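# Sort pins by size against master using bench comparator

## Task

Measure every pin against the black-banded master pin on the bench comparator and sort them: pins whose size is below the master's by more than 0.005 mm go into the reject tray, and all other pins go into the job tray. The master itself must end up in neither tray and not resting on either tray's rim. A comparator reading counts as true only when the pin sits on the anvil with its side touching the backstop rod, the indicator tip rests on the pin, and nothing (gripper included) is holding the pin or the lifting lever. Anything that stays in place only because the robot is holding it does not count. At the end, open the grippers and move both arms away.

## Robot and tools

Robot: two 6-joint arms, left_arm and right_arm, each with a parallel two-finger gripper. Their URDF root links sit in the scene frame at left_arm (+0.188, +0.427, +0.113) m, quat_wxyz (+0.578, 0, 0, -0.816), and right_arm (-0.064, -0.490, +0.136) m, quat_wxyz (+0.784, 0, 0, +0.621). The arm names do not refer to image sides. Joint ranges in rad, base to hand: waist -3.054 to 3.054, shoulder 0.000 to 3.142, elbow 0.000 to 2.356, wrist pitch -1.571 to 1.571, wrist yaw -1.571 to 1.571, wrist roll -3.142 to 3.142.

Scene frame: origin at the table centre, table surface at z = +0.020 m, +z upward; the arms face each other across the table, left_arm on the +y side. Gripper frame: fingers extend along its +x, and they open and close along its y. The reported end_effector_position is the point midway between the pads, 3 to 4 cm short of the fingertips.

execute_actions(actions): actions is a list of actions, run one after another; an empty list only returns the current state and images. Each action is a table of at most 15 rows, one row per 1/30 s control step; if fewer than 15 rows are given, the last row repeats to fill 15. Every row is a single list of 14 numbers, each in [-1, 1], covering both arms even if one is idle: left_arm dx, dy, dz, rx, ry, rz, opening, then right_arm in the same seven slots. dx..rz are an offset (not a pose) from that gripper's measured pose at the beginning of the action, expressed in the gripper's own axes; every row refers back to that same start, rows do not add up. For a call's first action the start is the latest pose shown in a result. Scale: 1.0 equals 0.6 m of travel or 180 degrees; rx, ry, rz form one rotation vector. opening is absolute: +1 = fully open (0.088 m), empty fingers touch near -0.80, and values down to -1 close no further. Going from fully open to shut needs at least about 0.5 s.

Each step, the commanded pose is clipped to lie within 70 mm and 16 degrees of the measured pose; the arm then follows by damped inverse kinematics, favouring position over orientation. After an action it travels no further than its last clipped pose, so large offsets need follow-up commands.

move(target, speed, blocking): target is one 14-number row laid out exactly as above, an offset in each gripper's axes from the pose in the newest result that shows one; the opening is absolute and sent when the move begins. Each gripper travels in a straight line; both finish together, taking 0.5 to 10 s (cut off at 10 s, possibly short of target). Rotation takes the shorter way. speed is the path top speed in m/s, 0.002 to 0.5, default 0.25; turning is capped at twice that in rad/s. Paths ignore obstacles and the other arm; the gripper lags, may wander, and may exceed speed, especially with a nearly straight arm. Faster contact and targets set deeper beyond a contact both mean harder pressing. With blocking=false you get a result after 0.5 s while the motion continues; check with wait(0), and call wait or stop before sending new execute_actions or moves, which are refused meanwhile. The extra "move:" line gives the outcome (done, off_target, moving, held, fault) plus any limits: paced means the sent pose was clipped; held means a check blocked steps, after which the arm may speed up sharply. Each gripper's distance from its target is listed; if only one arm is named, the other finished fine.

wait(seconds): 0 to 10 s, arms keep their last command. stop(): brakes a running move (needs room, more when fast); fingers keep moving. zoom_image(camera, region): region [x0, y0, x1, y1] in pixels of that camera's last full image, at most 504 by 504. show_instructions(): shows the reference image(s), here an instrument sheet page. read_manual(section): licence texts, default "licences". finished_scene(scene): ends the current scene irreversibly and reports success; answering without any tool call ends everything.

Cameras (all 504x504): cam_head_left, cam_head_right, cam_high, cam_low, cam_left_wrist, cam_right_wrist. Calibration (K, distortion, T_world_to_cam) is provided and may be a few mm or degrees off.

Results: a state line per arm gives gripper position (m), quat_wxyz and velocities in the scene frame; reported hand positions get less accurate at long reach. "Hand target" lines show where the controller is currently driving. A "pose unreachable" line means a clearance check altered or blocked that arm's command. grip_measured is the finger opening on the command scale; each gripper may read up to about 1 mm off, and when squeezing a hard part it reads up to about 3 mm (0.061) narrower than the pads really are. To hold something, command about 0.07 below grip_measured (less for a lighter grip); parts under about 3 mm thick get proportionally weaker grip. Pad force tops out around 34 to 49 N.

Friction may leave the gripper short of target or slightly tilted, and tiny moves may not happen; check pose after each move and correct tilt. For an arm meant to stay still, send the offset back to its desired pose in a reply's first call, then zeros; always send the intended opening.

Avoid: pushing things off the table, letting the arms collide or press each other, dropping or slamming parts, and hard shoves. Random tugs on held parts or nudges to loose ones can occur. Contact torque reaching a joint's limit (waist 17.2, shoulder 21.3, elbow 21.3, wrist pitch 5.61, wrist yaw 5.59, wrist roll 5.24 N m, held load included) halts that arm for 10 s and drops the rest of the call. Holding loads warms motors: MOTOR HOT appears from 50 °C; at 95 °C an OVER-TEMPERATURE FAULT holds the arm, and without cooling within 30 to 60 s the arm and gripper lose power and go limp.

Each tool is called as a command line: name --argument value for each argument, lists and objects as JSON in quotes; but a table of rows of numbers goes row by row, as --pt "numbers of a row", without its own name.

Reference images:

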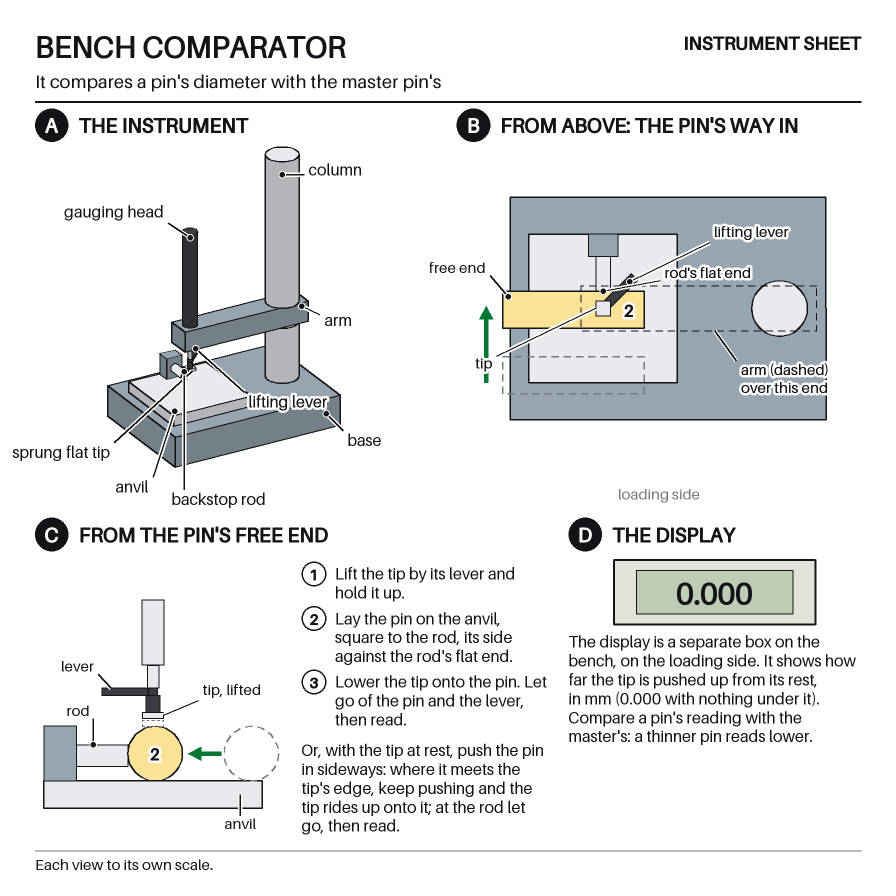

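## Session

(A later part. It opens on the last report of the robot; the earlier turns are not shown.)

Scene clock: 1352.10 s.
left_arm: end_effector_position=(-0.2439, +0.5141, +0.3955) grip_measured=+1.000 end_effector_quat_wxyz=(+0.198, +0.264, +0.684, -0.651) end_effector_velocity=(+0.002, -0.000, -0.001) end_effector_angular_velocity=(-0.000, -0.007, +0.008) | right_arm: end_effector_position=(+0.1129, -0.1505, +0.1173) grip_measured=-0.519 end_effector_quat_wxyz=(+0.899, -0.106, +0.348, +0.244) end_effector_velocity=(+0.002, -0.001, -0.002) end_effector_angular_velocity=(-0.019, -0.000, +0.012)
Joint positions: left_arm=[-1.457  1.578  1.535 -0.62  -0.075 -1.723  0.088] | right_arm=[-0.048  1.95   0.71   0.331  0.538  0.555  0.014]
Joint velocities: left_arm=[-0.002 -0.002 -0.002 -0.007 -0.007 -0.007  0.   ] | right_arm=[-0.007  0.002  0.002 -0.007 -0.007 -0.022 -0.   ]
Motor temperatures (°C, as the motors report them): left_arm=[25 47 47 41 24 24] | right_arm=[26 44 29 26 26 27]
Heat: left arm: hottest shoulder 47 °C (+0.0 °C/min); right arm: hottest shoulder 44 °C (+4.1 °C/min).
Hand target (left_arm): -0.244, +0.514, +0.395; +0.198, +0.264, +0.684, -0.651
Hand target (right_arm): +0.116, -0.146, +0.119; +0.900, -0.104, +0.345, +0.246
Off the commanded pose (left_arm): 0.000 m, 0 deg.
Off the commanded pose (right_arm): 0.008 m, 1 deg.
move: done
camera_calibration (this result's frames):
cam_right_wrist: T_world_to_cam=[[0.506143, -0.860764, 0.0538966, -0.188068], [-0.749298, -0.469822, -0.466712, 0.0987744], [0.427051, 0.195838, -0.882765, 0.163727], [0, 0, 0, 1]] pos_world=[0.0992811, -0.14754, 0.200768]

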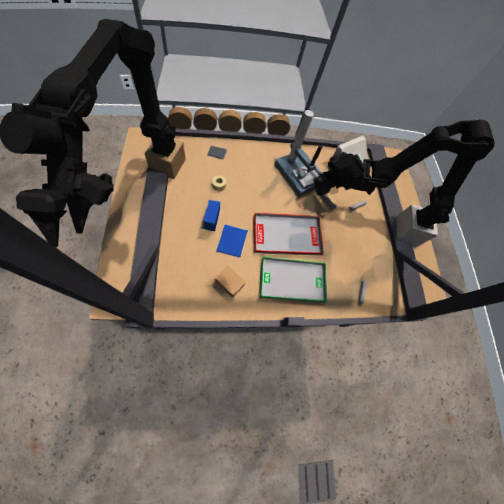

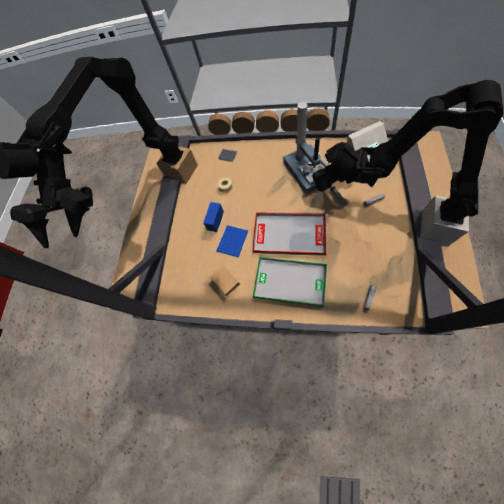

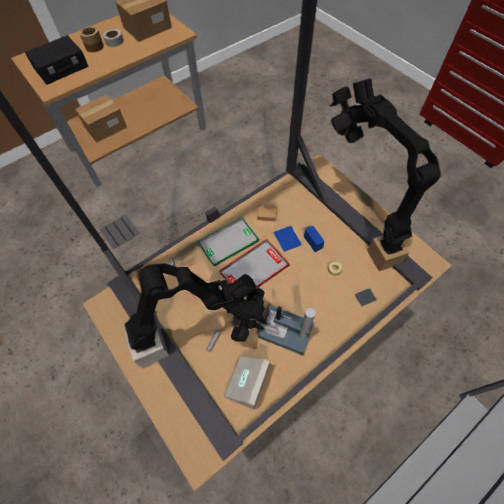

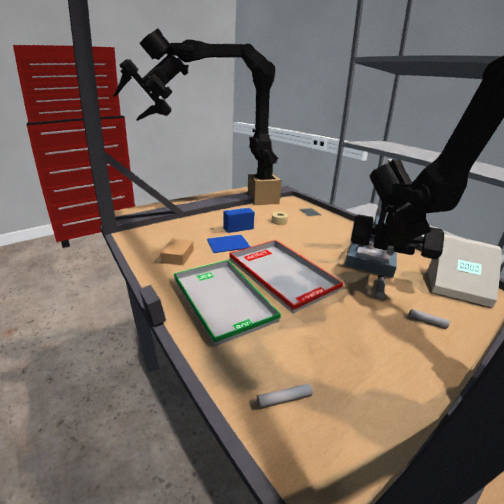

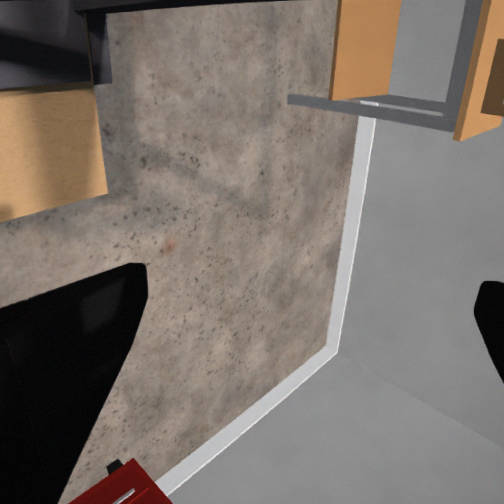

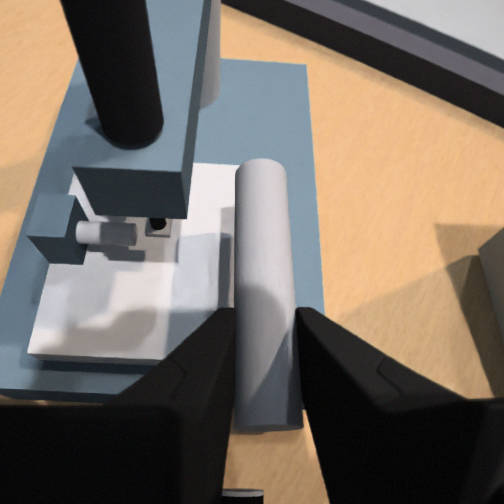

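move --target '[0,0,0,0,0,0,1,0.036,0.014,-0.008,0,-0.008,0,-0.6]' --speed 0.03

Scene clock: 1363.37 s.
left_arm: end_effector_position=(-0.2439, +0.5141, +0.3955) grip_measured=+1.000 end_effector_quat_wxyz=(+0.198, +0.264, +0.684, -0.651) end_effector_velocity=(+0.002, -0.000, -0.003) end_effector_angular_velocity=(-0.001, -0.012, +0.008) | right_arm: end_effector_position=(+0.1167, -0.1410, +0.0981) grip_measured=-0.519 end_effector_quat_wxyz=(+0.901, -0.104, +0.342, +0.246) end_effector_velocity=(-0.000, +0.007, +0.003) end_effector_angular_velocity=(+0.032, +0.001, +0.002)
Joint positions: left_arm=[-1.457  1.578  1.535 -0.62  -0.075 -1.723  0.088] | right_arm=[-0.048  2.054  0.736  0.424  0.544  0.547  0.014]
Joint velocities: left_arm=[-0.002 -0.002 -0.007 -0.007 -0.007 -0.007  0.   ] | right_arm=[ 0.002  0.002  0.007  0.022 -0.007  0.007 -0.   ]
Motor temperatures (°C, as the motors report them): left_arm=[25 47 47 41 24 24] | right_arm=[26 43 30 28 25 27]
Heat: left arm: hottest shoulder 47 °C (+0.0 °C/min); right arm: hottest shoulder 43 °C (+3.0 °C/min).
Hand target (left_arm): -0.244, +0.514, +0.395; +0.198, +0.264, +0.684, -0.651
Hand target (right_arm): +0.120, -0.137, +0.099; +0.903, -0.103, +0.337, +0.246
Off the commanded pose (left_arm): 0.000 m, 0 deg.
Off the commanded pose (right_arm): 0.005 m, 1 deg.
move: done
camera_calibration (this result's frames):
cam_right_wrist: T_world_to_cam=[[0.507102, -0.86026, 0.0529242, -0.180689], [-0.743018, -0.467457, -0.478966, 0.0978874], [0.436775, 0.203561, -0.876237, 0.142626], [0, 0, 0, 1]] pos_world=[0.102065, -0.138715, 0.181422]

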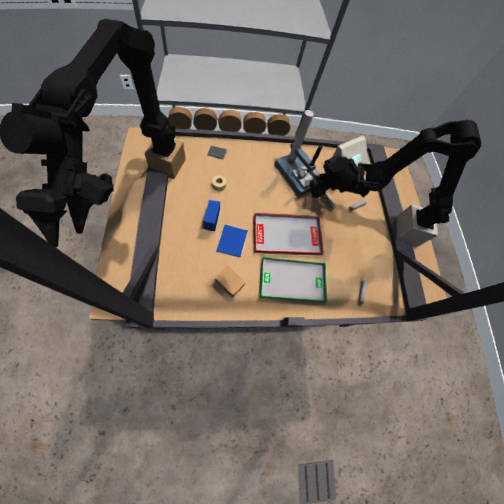

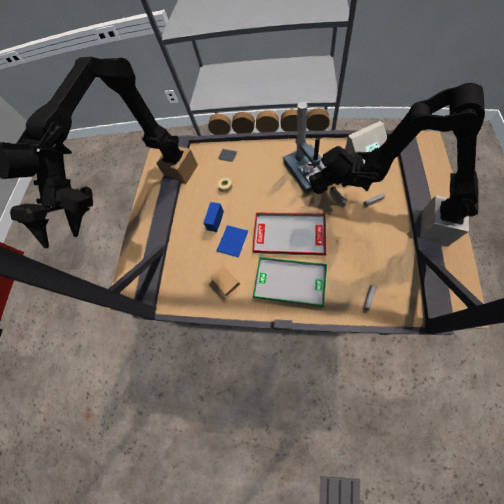

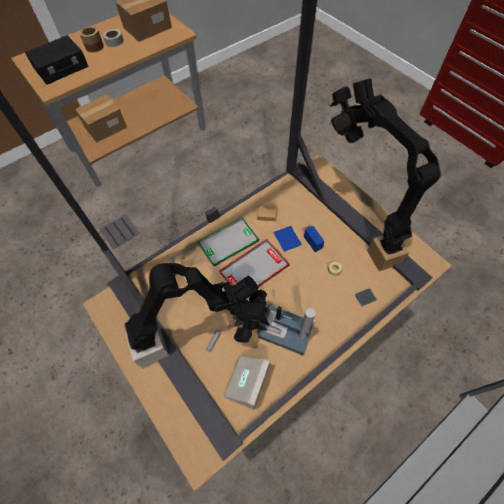

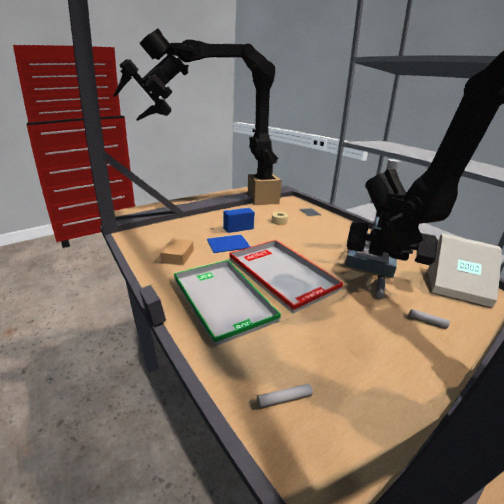

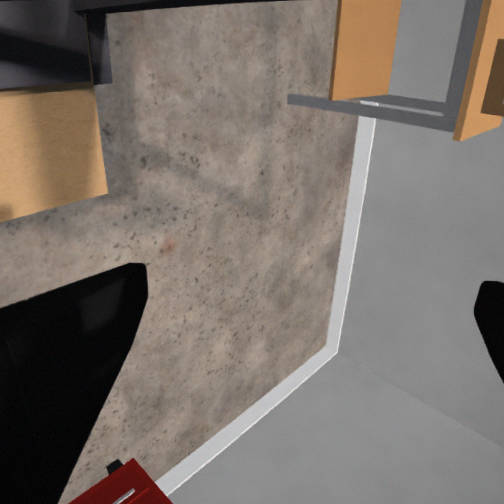

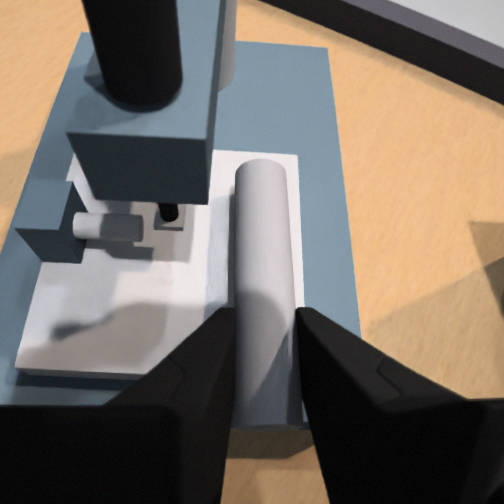

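move --target '[0,0,0,0,0,0,1,0.008,0.004,-0.009,0,0,0,-0.6]' --speed 0.02

Scene clock: 1369.10 s.
left_arm: end_effector_position=(-0.2439, +0.5141, +0.3955) grip_measured=+1.000 end_effector_quat_wxyz=(+0.198, +0.264, +0.684, -0.651) end_effector_velocity=(+0.002, -0.000, -0.001) end_effector_angular_velocity=(+0.011, -0.008, +0.017) | right_arm: end_effector_position=(+0.1166, -0.1398, +0.0955) grip_measured=-0.519 end_effector_quat_wxyz=(+0.902, -0.103, +0.339, +0.246) end_effector_velocity=(-0.002, +0.001, -0.002) end_effector_angular_velocity=(-0.007, +0.007, +0.026)
Joint positions: left_arm=[-1.457  1.578  1.535 -0.62  -0.075 -1.723  0.088] | right_arm=[-0.046  2.069  0.737  0.443  0.548  0.546  0.014]
Joint velocities: left_arm=[-0.002 -0.002 -0.002 -0.007 -0.007 -0.022  0.   ] | right_arm=[-0.002  0.002 -0.002  0.007 -0.022 -0.022 -0.   ]
Motor temperatures (°C, as the motors report them): left_arm=[25 47 47 41 24 24] | right_arm=[26 43 30 29 25 27]
Heat: left arm: hottest shoulder 47 °C (+0.0 °C/min); right arm: hottest shoulder 43 °C (+3.0 °C/min).
Hand target (left_arm): -0.244, +0.514, +0.395; +0.198, +0.264, +0.684, -0.651
Hand target (right_arm): +0.115, -0.139, +0.091; +0.901, -0.104, +0.342, +0.246
Off the commanded pose (left_arm): 0.000 m, 0 deg.
Off the commanded pose (right_arm): 0.005 m, 0 deg.
move: done
camera_calibration (this result's frames):
cam_right_wrist: T_world_to_cam=[[0.506767, -0.860535, 0.0516362, -0.179383], [-0.740723, -0.465288, -0.4846, 0.0977975], [0.441041, 0.207331, -0.873211, 0.139887], [0, 0, 0, 1]] pos_world=[0.10165, -0.137864, 0.178806]

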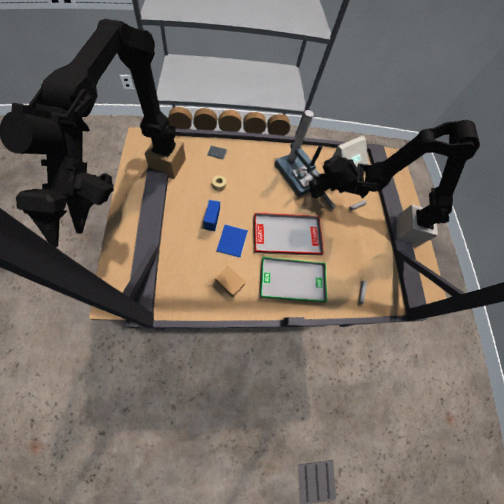

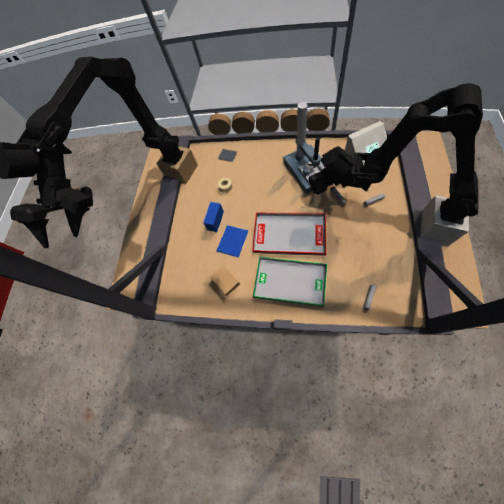

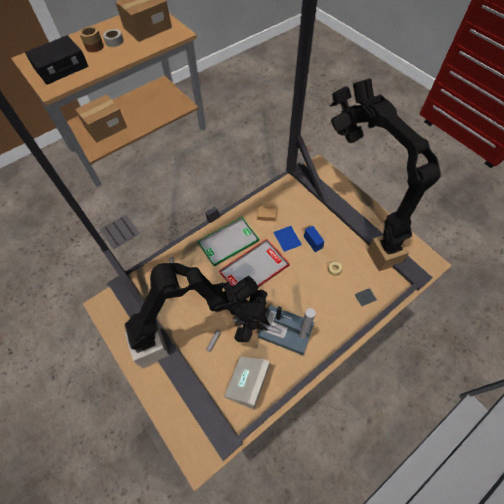

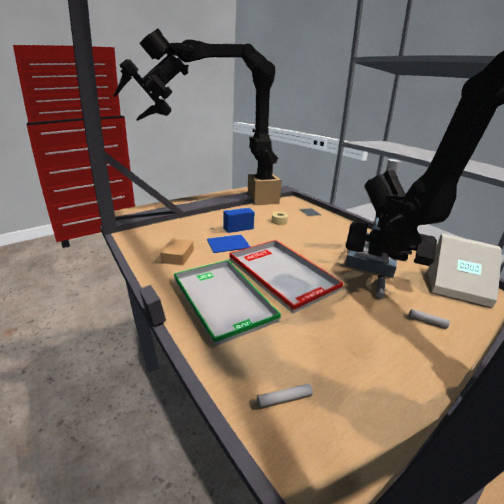

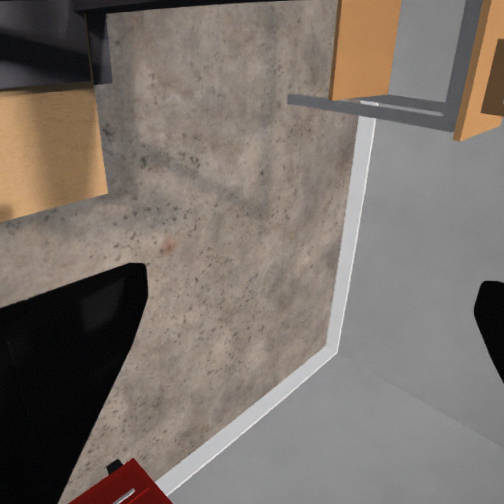

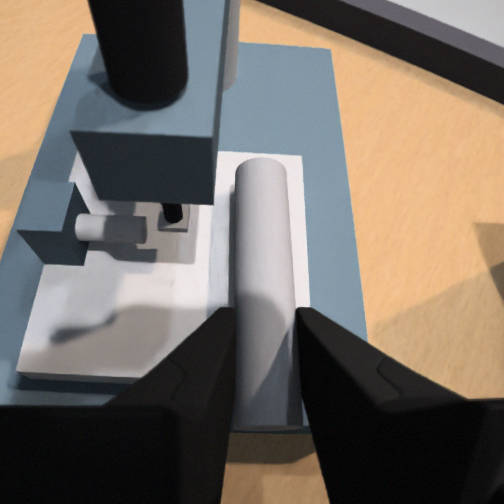

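Contact. Slide toward the rod.

move --target '[0,0,0,0,0,0,1,0.002,0.035,-0.002,0,0,0,-0.6]' --speed 0.03

Scene clock: 1374.23 s.
left_arm: end_effector_position=(-0.2439, +0.5141, +0.3955) grip_measured=+1.000 end_effector_quat_wxyz=(+0.198, +0.264, +0.684, -0.651) end_effector_velocity=(+0.002, +0.004, -0.003) end_effector_angular_velocity=(+0.007, -0.014, -0.009) | right_arm: end_effector_position=(+0.1074, -0.1248, +0.0962) grip_measured=-0.519 end_effector_quat_wxyz=(+0.903, -0.103, +0.338, +0.246) end_effector_velocity=(-0.001, -0.004, -0.002) end_effector_angular_velocity=(-0.037, -0.009, +0.012)
Joint positions: left_arm=[-1.457  1.578  1.535 -0.62  -0.075 -1.723  0.088] | right_arm=[-0.004  2.093  0.795  0.39   0.578  0.583  0.014]
Joint velocities: left_arm=[-0.007  0.002 -0.002 -0.007  0.007 -0.007  0.   ] | right_arm=[ 0.002 -0.002 -0.002 -0.022  0.007 -0.022 -0.   ]
Motor temperatures (°C, as the motors report them): left_arm=[25 47 47 41 24 24] | right_arm=[26 43 30 30 25 27]
Heat: left arm: hottest shoulder 47 °C (+0.0 °C/min); right arm: hottest shoulder 43 °C (+3.0 °C/min).
Hand target (left_arm): -0.244, +0.514, +0.395; +0.198, +0.264, +0.684, -0.651
Hand target (right_arm): +0.106, -0.122, +0.093; +0.902, -0.103, +0.339, +0.246
Off the commanded pose (left_arm): 0.000 m, 0 deg.
Off the commanded pose (right_arm): 0.004 m, 0 deg.
move: done
camera_calibration (this result's frames):
cam_right_wrist: T_world_to_cam=[[0.505983, -0.860879, 0.0535595, -0.161998], [-0.739135, -0.464758, -0.487524, 0.0984008], [0.444591, 0.207091, -0.871466, 0.140875], [0, 0, 0, 1]] pos_world=[0.0920679, -0.122902, 0.179417]

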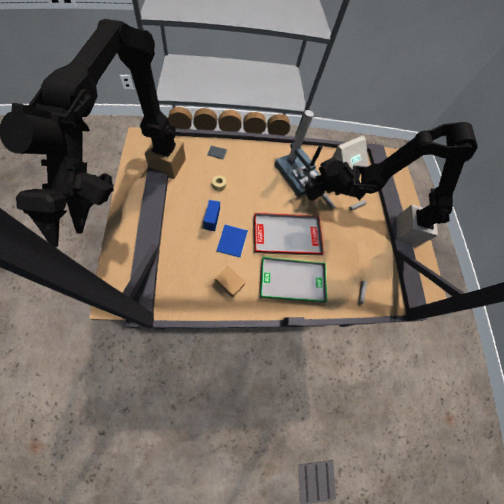

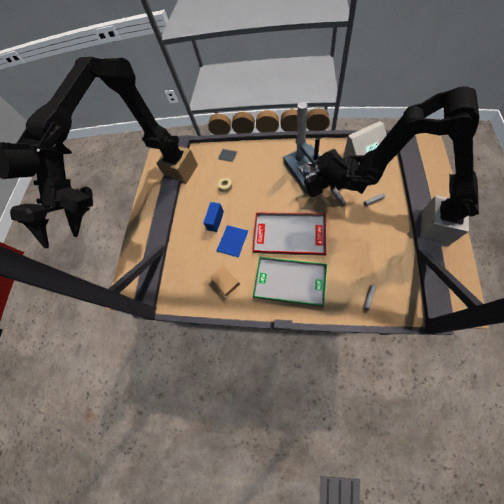

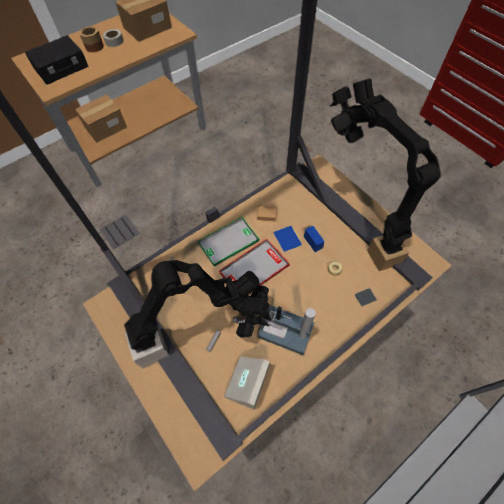

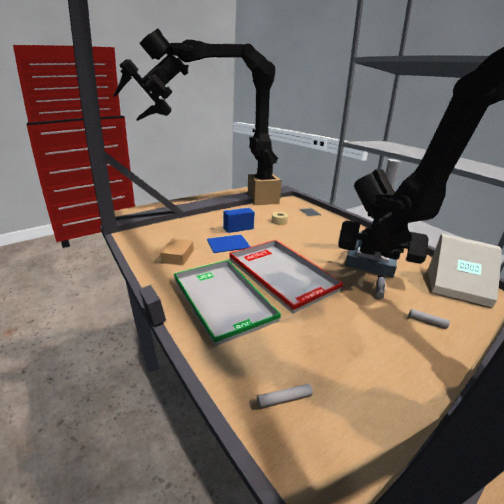

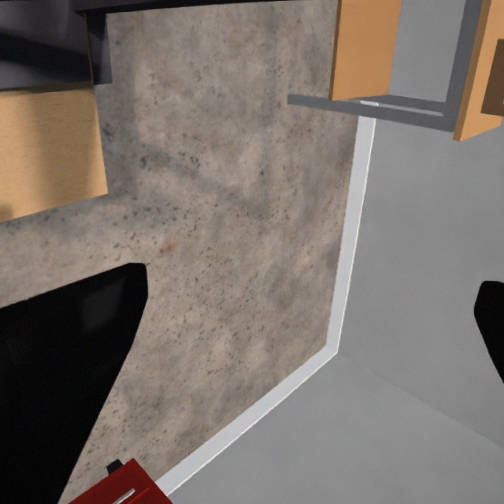

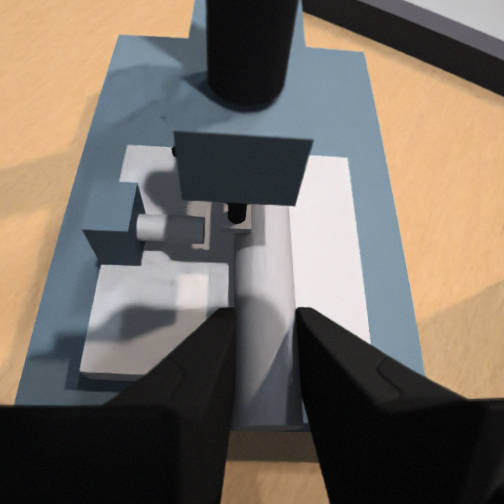

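move --target '[0,0,0,0,0,0,1,0.002,0.022,-0.003,0,0,0,-0.6]' --speed 0.02

Scene clock: 1381.20 s.
left_arm: end_effector_position=(-0.2439, +0.5141, +0.3955) grip_measured=+1.000 end_effector_quat_wxyz=(+0.198, +0.264, +0.684, -0.651) end_effector_velocity=(+0.001, -0.005, -0.001) end_effector_angular_velocity=(-0.009, -0.005, +0.024) | right_arm: end_effector_position=(+0.1027, -0.1179, +0.0964) grip_measured=-0.519 end_effector_quat_wxyz=(+0.904, -0.104, +0.336, +0.244) end_effector_velocity=(-0.001, +0.002, -0.000) end_effector_angular_velocity=(-0.006, +0.003, +0.012)
Joint positions: left_arm=[-1.457  1.578  1.535 -0.62  -0.075 -1.723  0.088] | right_arm=[0.018 2.106 0.826 0.361 0.598 0.604 0.014]
Joint velocities: left_arm=[ 0.002 -0.002 -0.002 -0.007 -0.022 -0.007  0.   ] | right_arm=[ 0.002  0.002  0.007 -0.007 -0.007 -0.007 -0.   ]
Motor temperatures (°C, as the motors report them): left_arm=[25 47 47 41 24 24] | right_arm=[26 43 30 30 25 27]
Heat: left arm: hottest shoulder 47 °C (+0.0 °C/min); right arm: hottest shoulder 43 °C (+2.0 °C/min).
Hand target (left_arm): -0.244, +0.514, +0.395; +0.198, +0.264, +0.684, -0.651
Hand target (right_arm): +0.100, -0.114, +0.094; +0.903, -0.103, +0.337, +0.246
Off the commanded pose (left_arm): 0.000 m, 0 deg.
Off the commanded pose (right_arm): 0.005 m, 0 deg.
move: done
camera_calibration (this result's frames):
cam_right_wrist: T_world_to_cam=[[0.502519, -0.8626, 0.0582711, -0.153979], [-0.738414, -0.463275, -0.490022, 0.0985563], [0.449688, 0.203217, -0.86976, 0.140584], [0, 0, 0, 1]] pos_world=[0.0869339, -0.115733, 0.179541]

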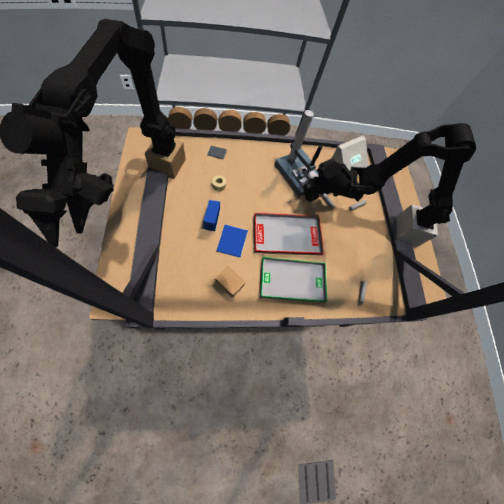

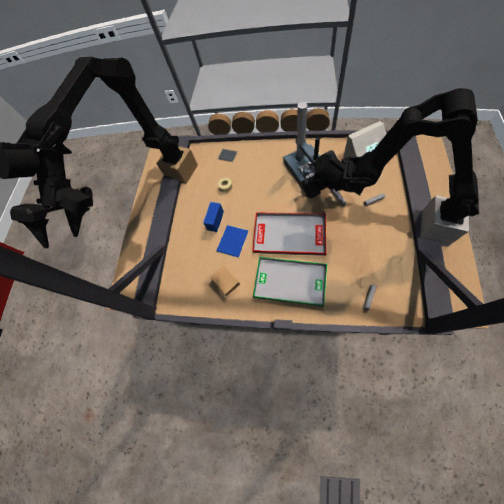

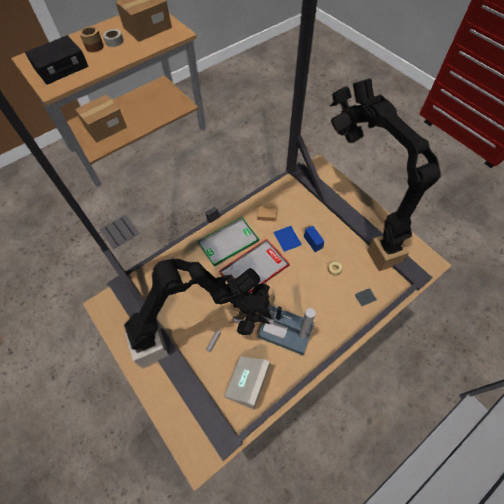

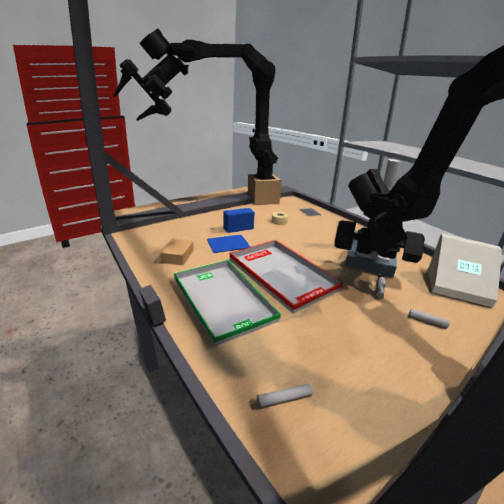

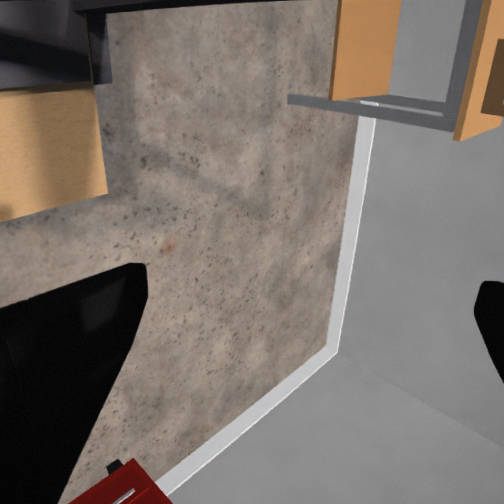

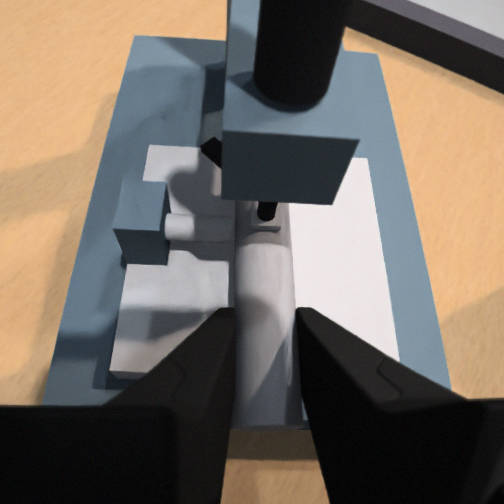

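move --target '[0,0,0,0,0,0,1,0.001,0.012,-0.002,0,0,0,-0.6]' --speed 0.015

zoom_image --camera "cam_right_wrist" --region '[150,150,350,320]'

Scene clock: 1393.93 s.
left_arm: end_effector_position=(-0.2439, +0.5141, +0.3955) grip_measured=+1.000 end_effector_quat_wxyz=(+0.198, +0.264, +0.684, -0.651) end_effector_velocity=(+0.002, -0.000, -0.001) end_effector_angular_velocity=(-0.012, -0.005, -0.001) | right_arm: end_effector_position=(+0.1014, -0.1167, +0.0968) grip_measured=-0.519 end_effector_quat_wxyz=(+0.905, -0.106, +0.335, +0.240) end_effector_velocity=(+0.001, -0.004, -0.002) end_effector_angular_velocity=(-0.028, -0.004, -0.002)
Joint positions: left_arm=[-1.457  1.578  1.535 -0.62  -0.075 -1.723  0.088] | right_arm=[0.025 2.109 0.835 0.345 0.609 0.612 0.014]
Joint velocities: left_arm=[-0.002 -0.002 -0.002 -0.007 -0.007  0.007  0.   ] | right_arm=[-0.002  0.002  0.002 -0.022  0.007 -0.007 -0.   ]
Motor temperatures (°C, as the motors report them): left_arm=[25 47 47 41 24 24] | right_arm=[26 43 31 30 25 27]
Heat: left arm: hottest shoulder 47 °C (+0.0 °C/min); right arm: hottest shoulder 43 °C (+0.0 °C/min).
Hand target (left_arm): -0.244, +0.514, +0.395; +0.198, +0.264, +0.684, -0.651
Hand target (right_arm): +0.099, -0.112, +0.095; +0.904, -0.104, +0.336, +0.244
Off the commanded pose (left_arm): 0.000 m, 0 deg.
Off the commanded pose (right_arm): 0.006 m, 0 deg.
move: done
camera_calibration (this result's frames):
cam_right_wrist: T_world_to_cam=[[0.4976, -0.865042, 0.0639985, -0.152669], [-0.738972, -0.461402, -0.490947, 0.0987479], [0.454219, 0.197002, -0.868836, 0.139955], [0, 0, 0, 1]] pos_world=[0.0853698, -0.114074, 0.179849]

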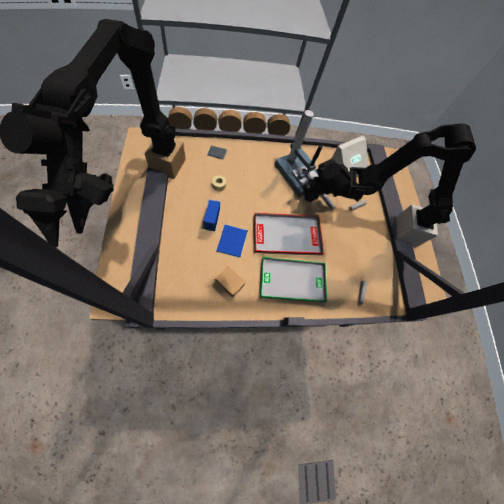

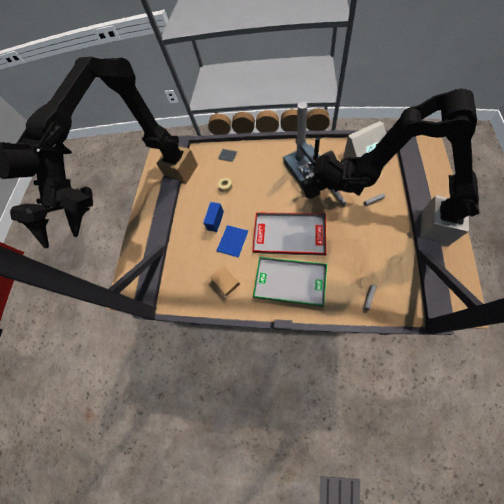

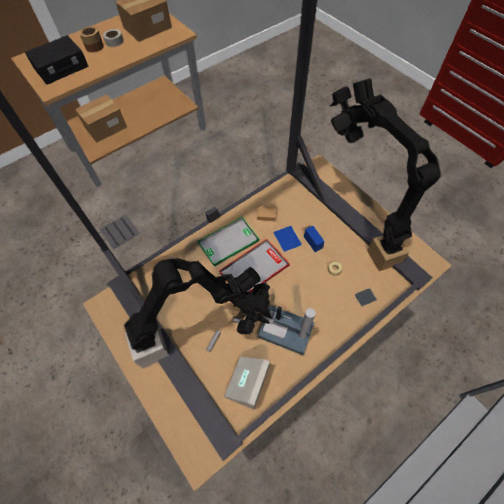

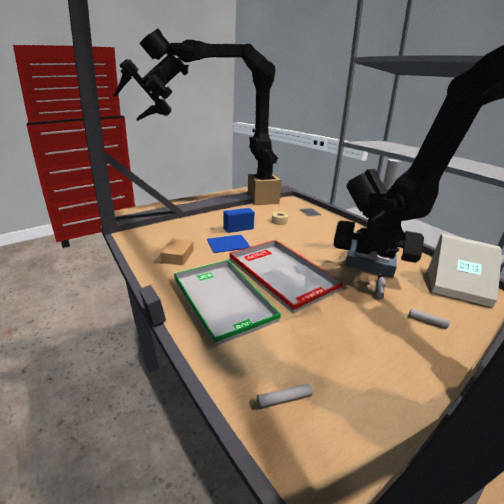

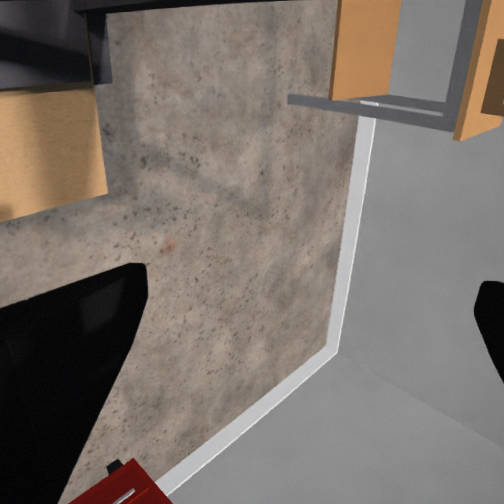

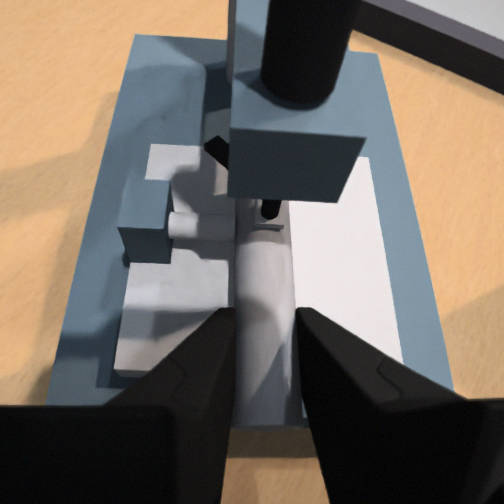

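Region (150, 150, 350, 320) of cam_right_wrist's 504x504 image, scaled by 2.520, with more detail than that image has; it fills the top 428 rows of this view, and the rest is white.

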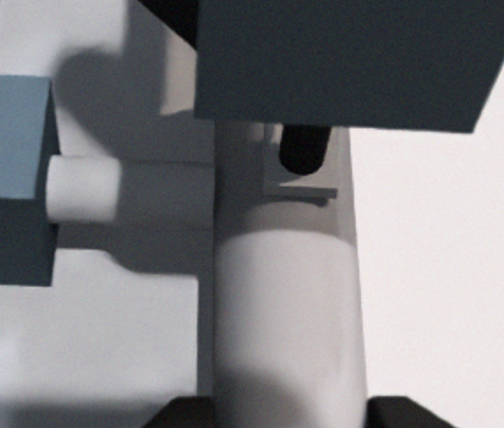

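Against the rod. Release.

execute_actions --actions '[[[0,0,0,0,0,0,1,0,0,0,0,0,0,-0.1]],[[0,0,0,0,0,0,1,0,0,0,0,0,0,-0.1]]]'

zoom_image --camera "cam_low" --region '[440,250,504,290]'

zoom_image --camera "cam_right_wrist" --region '[150,150,350,320]'

Scene clock: 1402.33 s.
left_arm: end_effector_position=(-0.2439, +0.5141, +0.3955) grip_measured=+1.000 end_effector_quat_wxyz=(+0.198, +0.264, +0.684, -0.651) end_effector_velocity=(+0.001, -0.003, -0.001) end_effector_angular_velocity=(-0.009, -0.005, +0.019) | right_arm: end_effector_position=(+0.1013, -0.1167, +0.0967) grip_measured=-0.102 end_effector_quat_wxyz=(+0.905, -0.106, +0.335, +0.240) end_effector_velocity=(-0.002, -0.001, -0.001) end_effector_angular_velocity=(-0.011, +0.005, +0.012)
Joint positions: left_arm=[-1.457  1.578  1.535 -0.62  -0.075 -1.723  0.088] | right_arm=[0.026 2.109 0.836 0.344 0.609 0.613 0.034]
Joint velocities: left_arm=[-0.002 -0.002 -0.002 -0.007 -0.022 -0.007  0.   ] | right_arm=[ 0.002 -0.002 -0.002 -0.007 -0.007 -0.007 -0.   ]
Motor temperatures (°C, as the motors report them): left_arm=[25 47 47 41 24 24] | right_arm=[26 43 31 30 25 27]
Heat: left arm: hottest shoulder 47 °C (+0.0 °C/min); right arm: hottest shoulder 43 °C (+0.0 °C/min).
Hand target (left_arm): -0.244, +0.514, +0.395; +0.198, +0.264, +0.684, -0.651
Hand target (right_arm): +0.101, -0.117, +0.097; +0.905, -0.106, +0.335, +0.240
Off the commanded pose (left_arm): 0.000 m, 0 deg.
Off the commanded pose (right_arm): 0.000 m, 0 deg.
camera_calibration (this result's frames):
cam_right_wrist: T_world_to_cam=[[0.497516, -0.865055, 0.0644827, -0.152645], [-0.739015, -0.461604, -0.490693, 0.0985724], [0.454242, 0.196473, -0.868944, 0.139851], [0, 0, 0, 1]] pos_world=[0.0852633, -0.114022, 0.179734]

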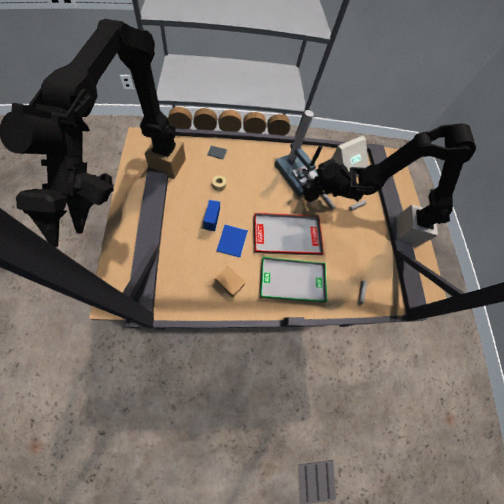

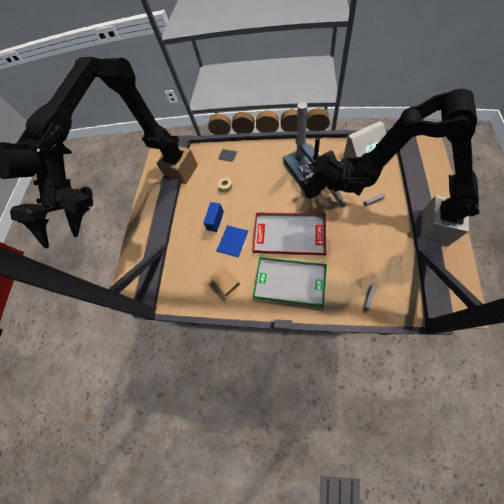

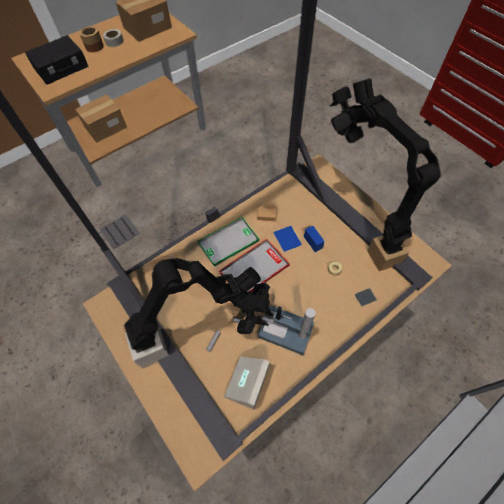

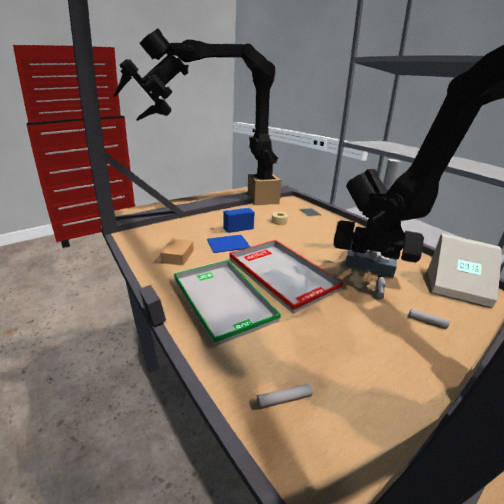

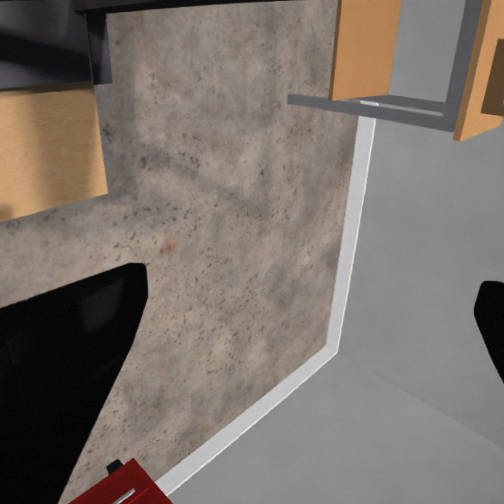

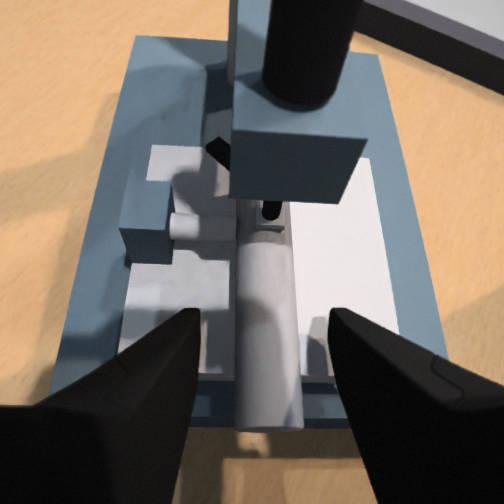

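Region (440, 250, 504, 290) of cam_low's 504x504 image, scaled by 7.875, with more detail than that image has; it fills the top 315 rows of this view, and the rest is white.

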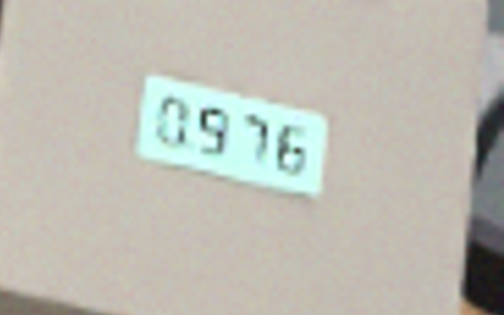

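Region (150, 150, 350, 320) of cam_right_wrist's 504x504 image, scaled by 2.520, with more detail than that image has; it fills the top 428 rows of this view, and the rest is white.

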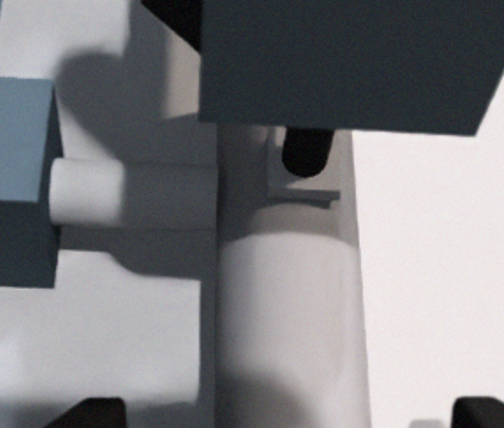

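zoom_image --camera "cam_high" --region '[225,360,270,400]'

Region (225, 360, 270, 400) of cam_high's 504x504 image, scaled by 11.200, with more detail than that image has.

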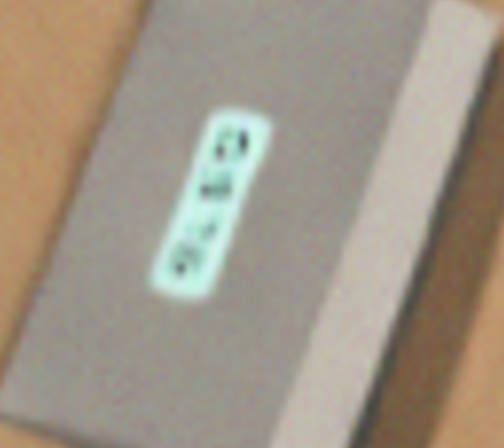

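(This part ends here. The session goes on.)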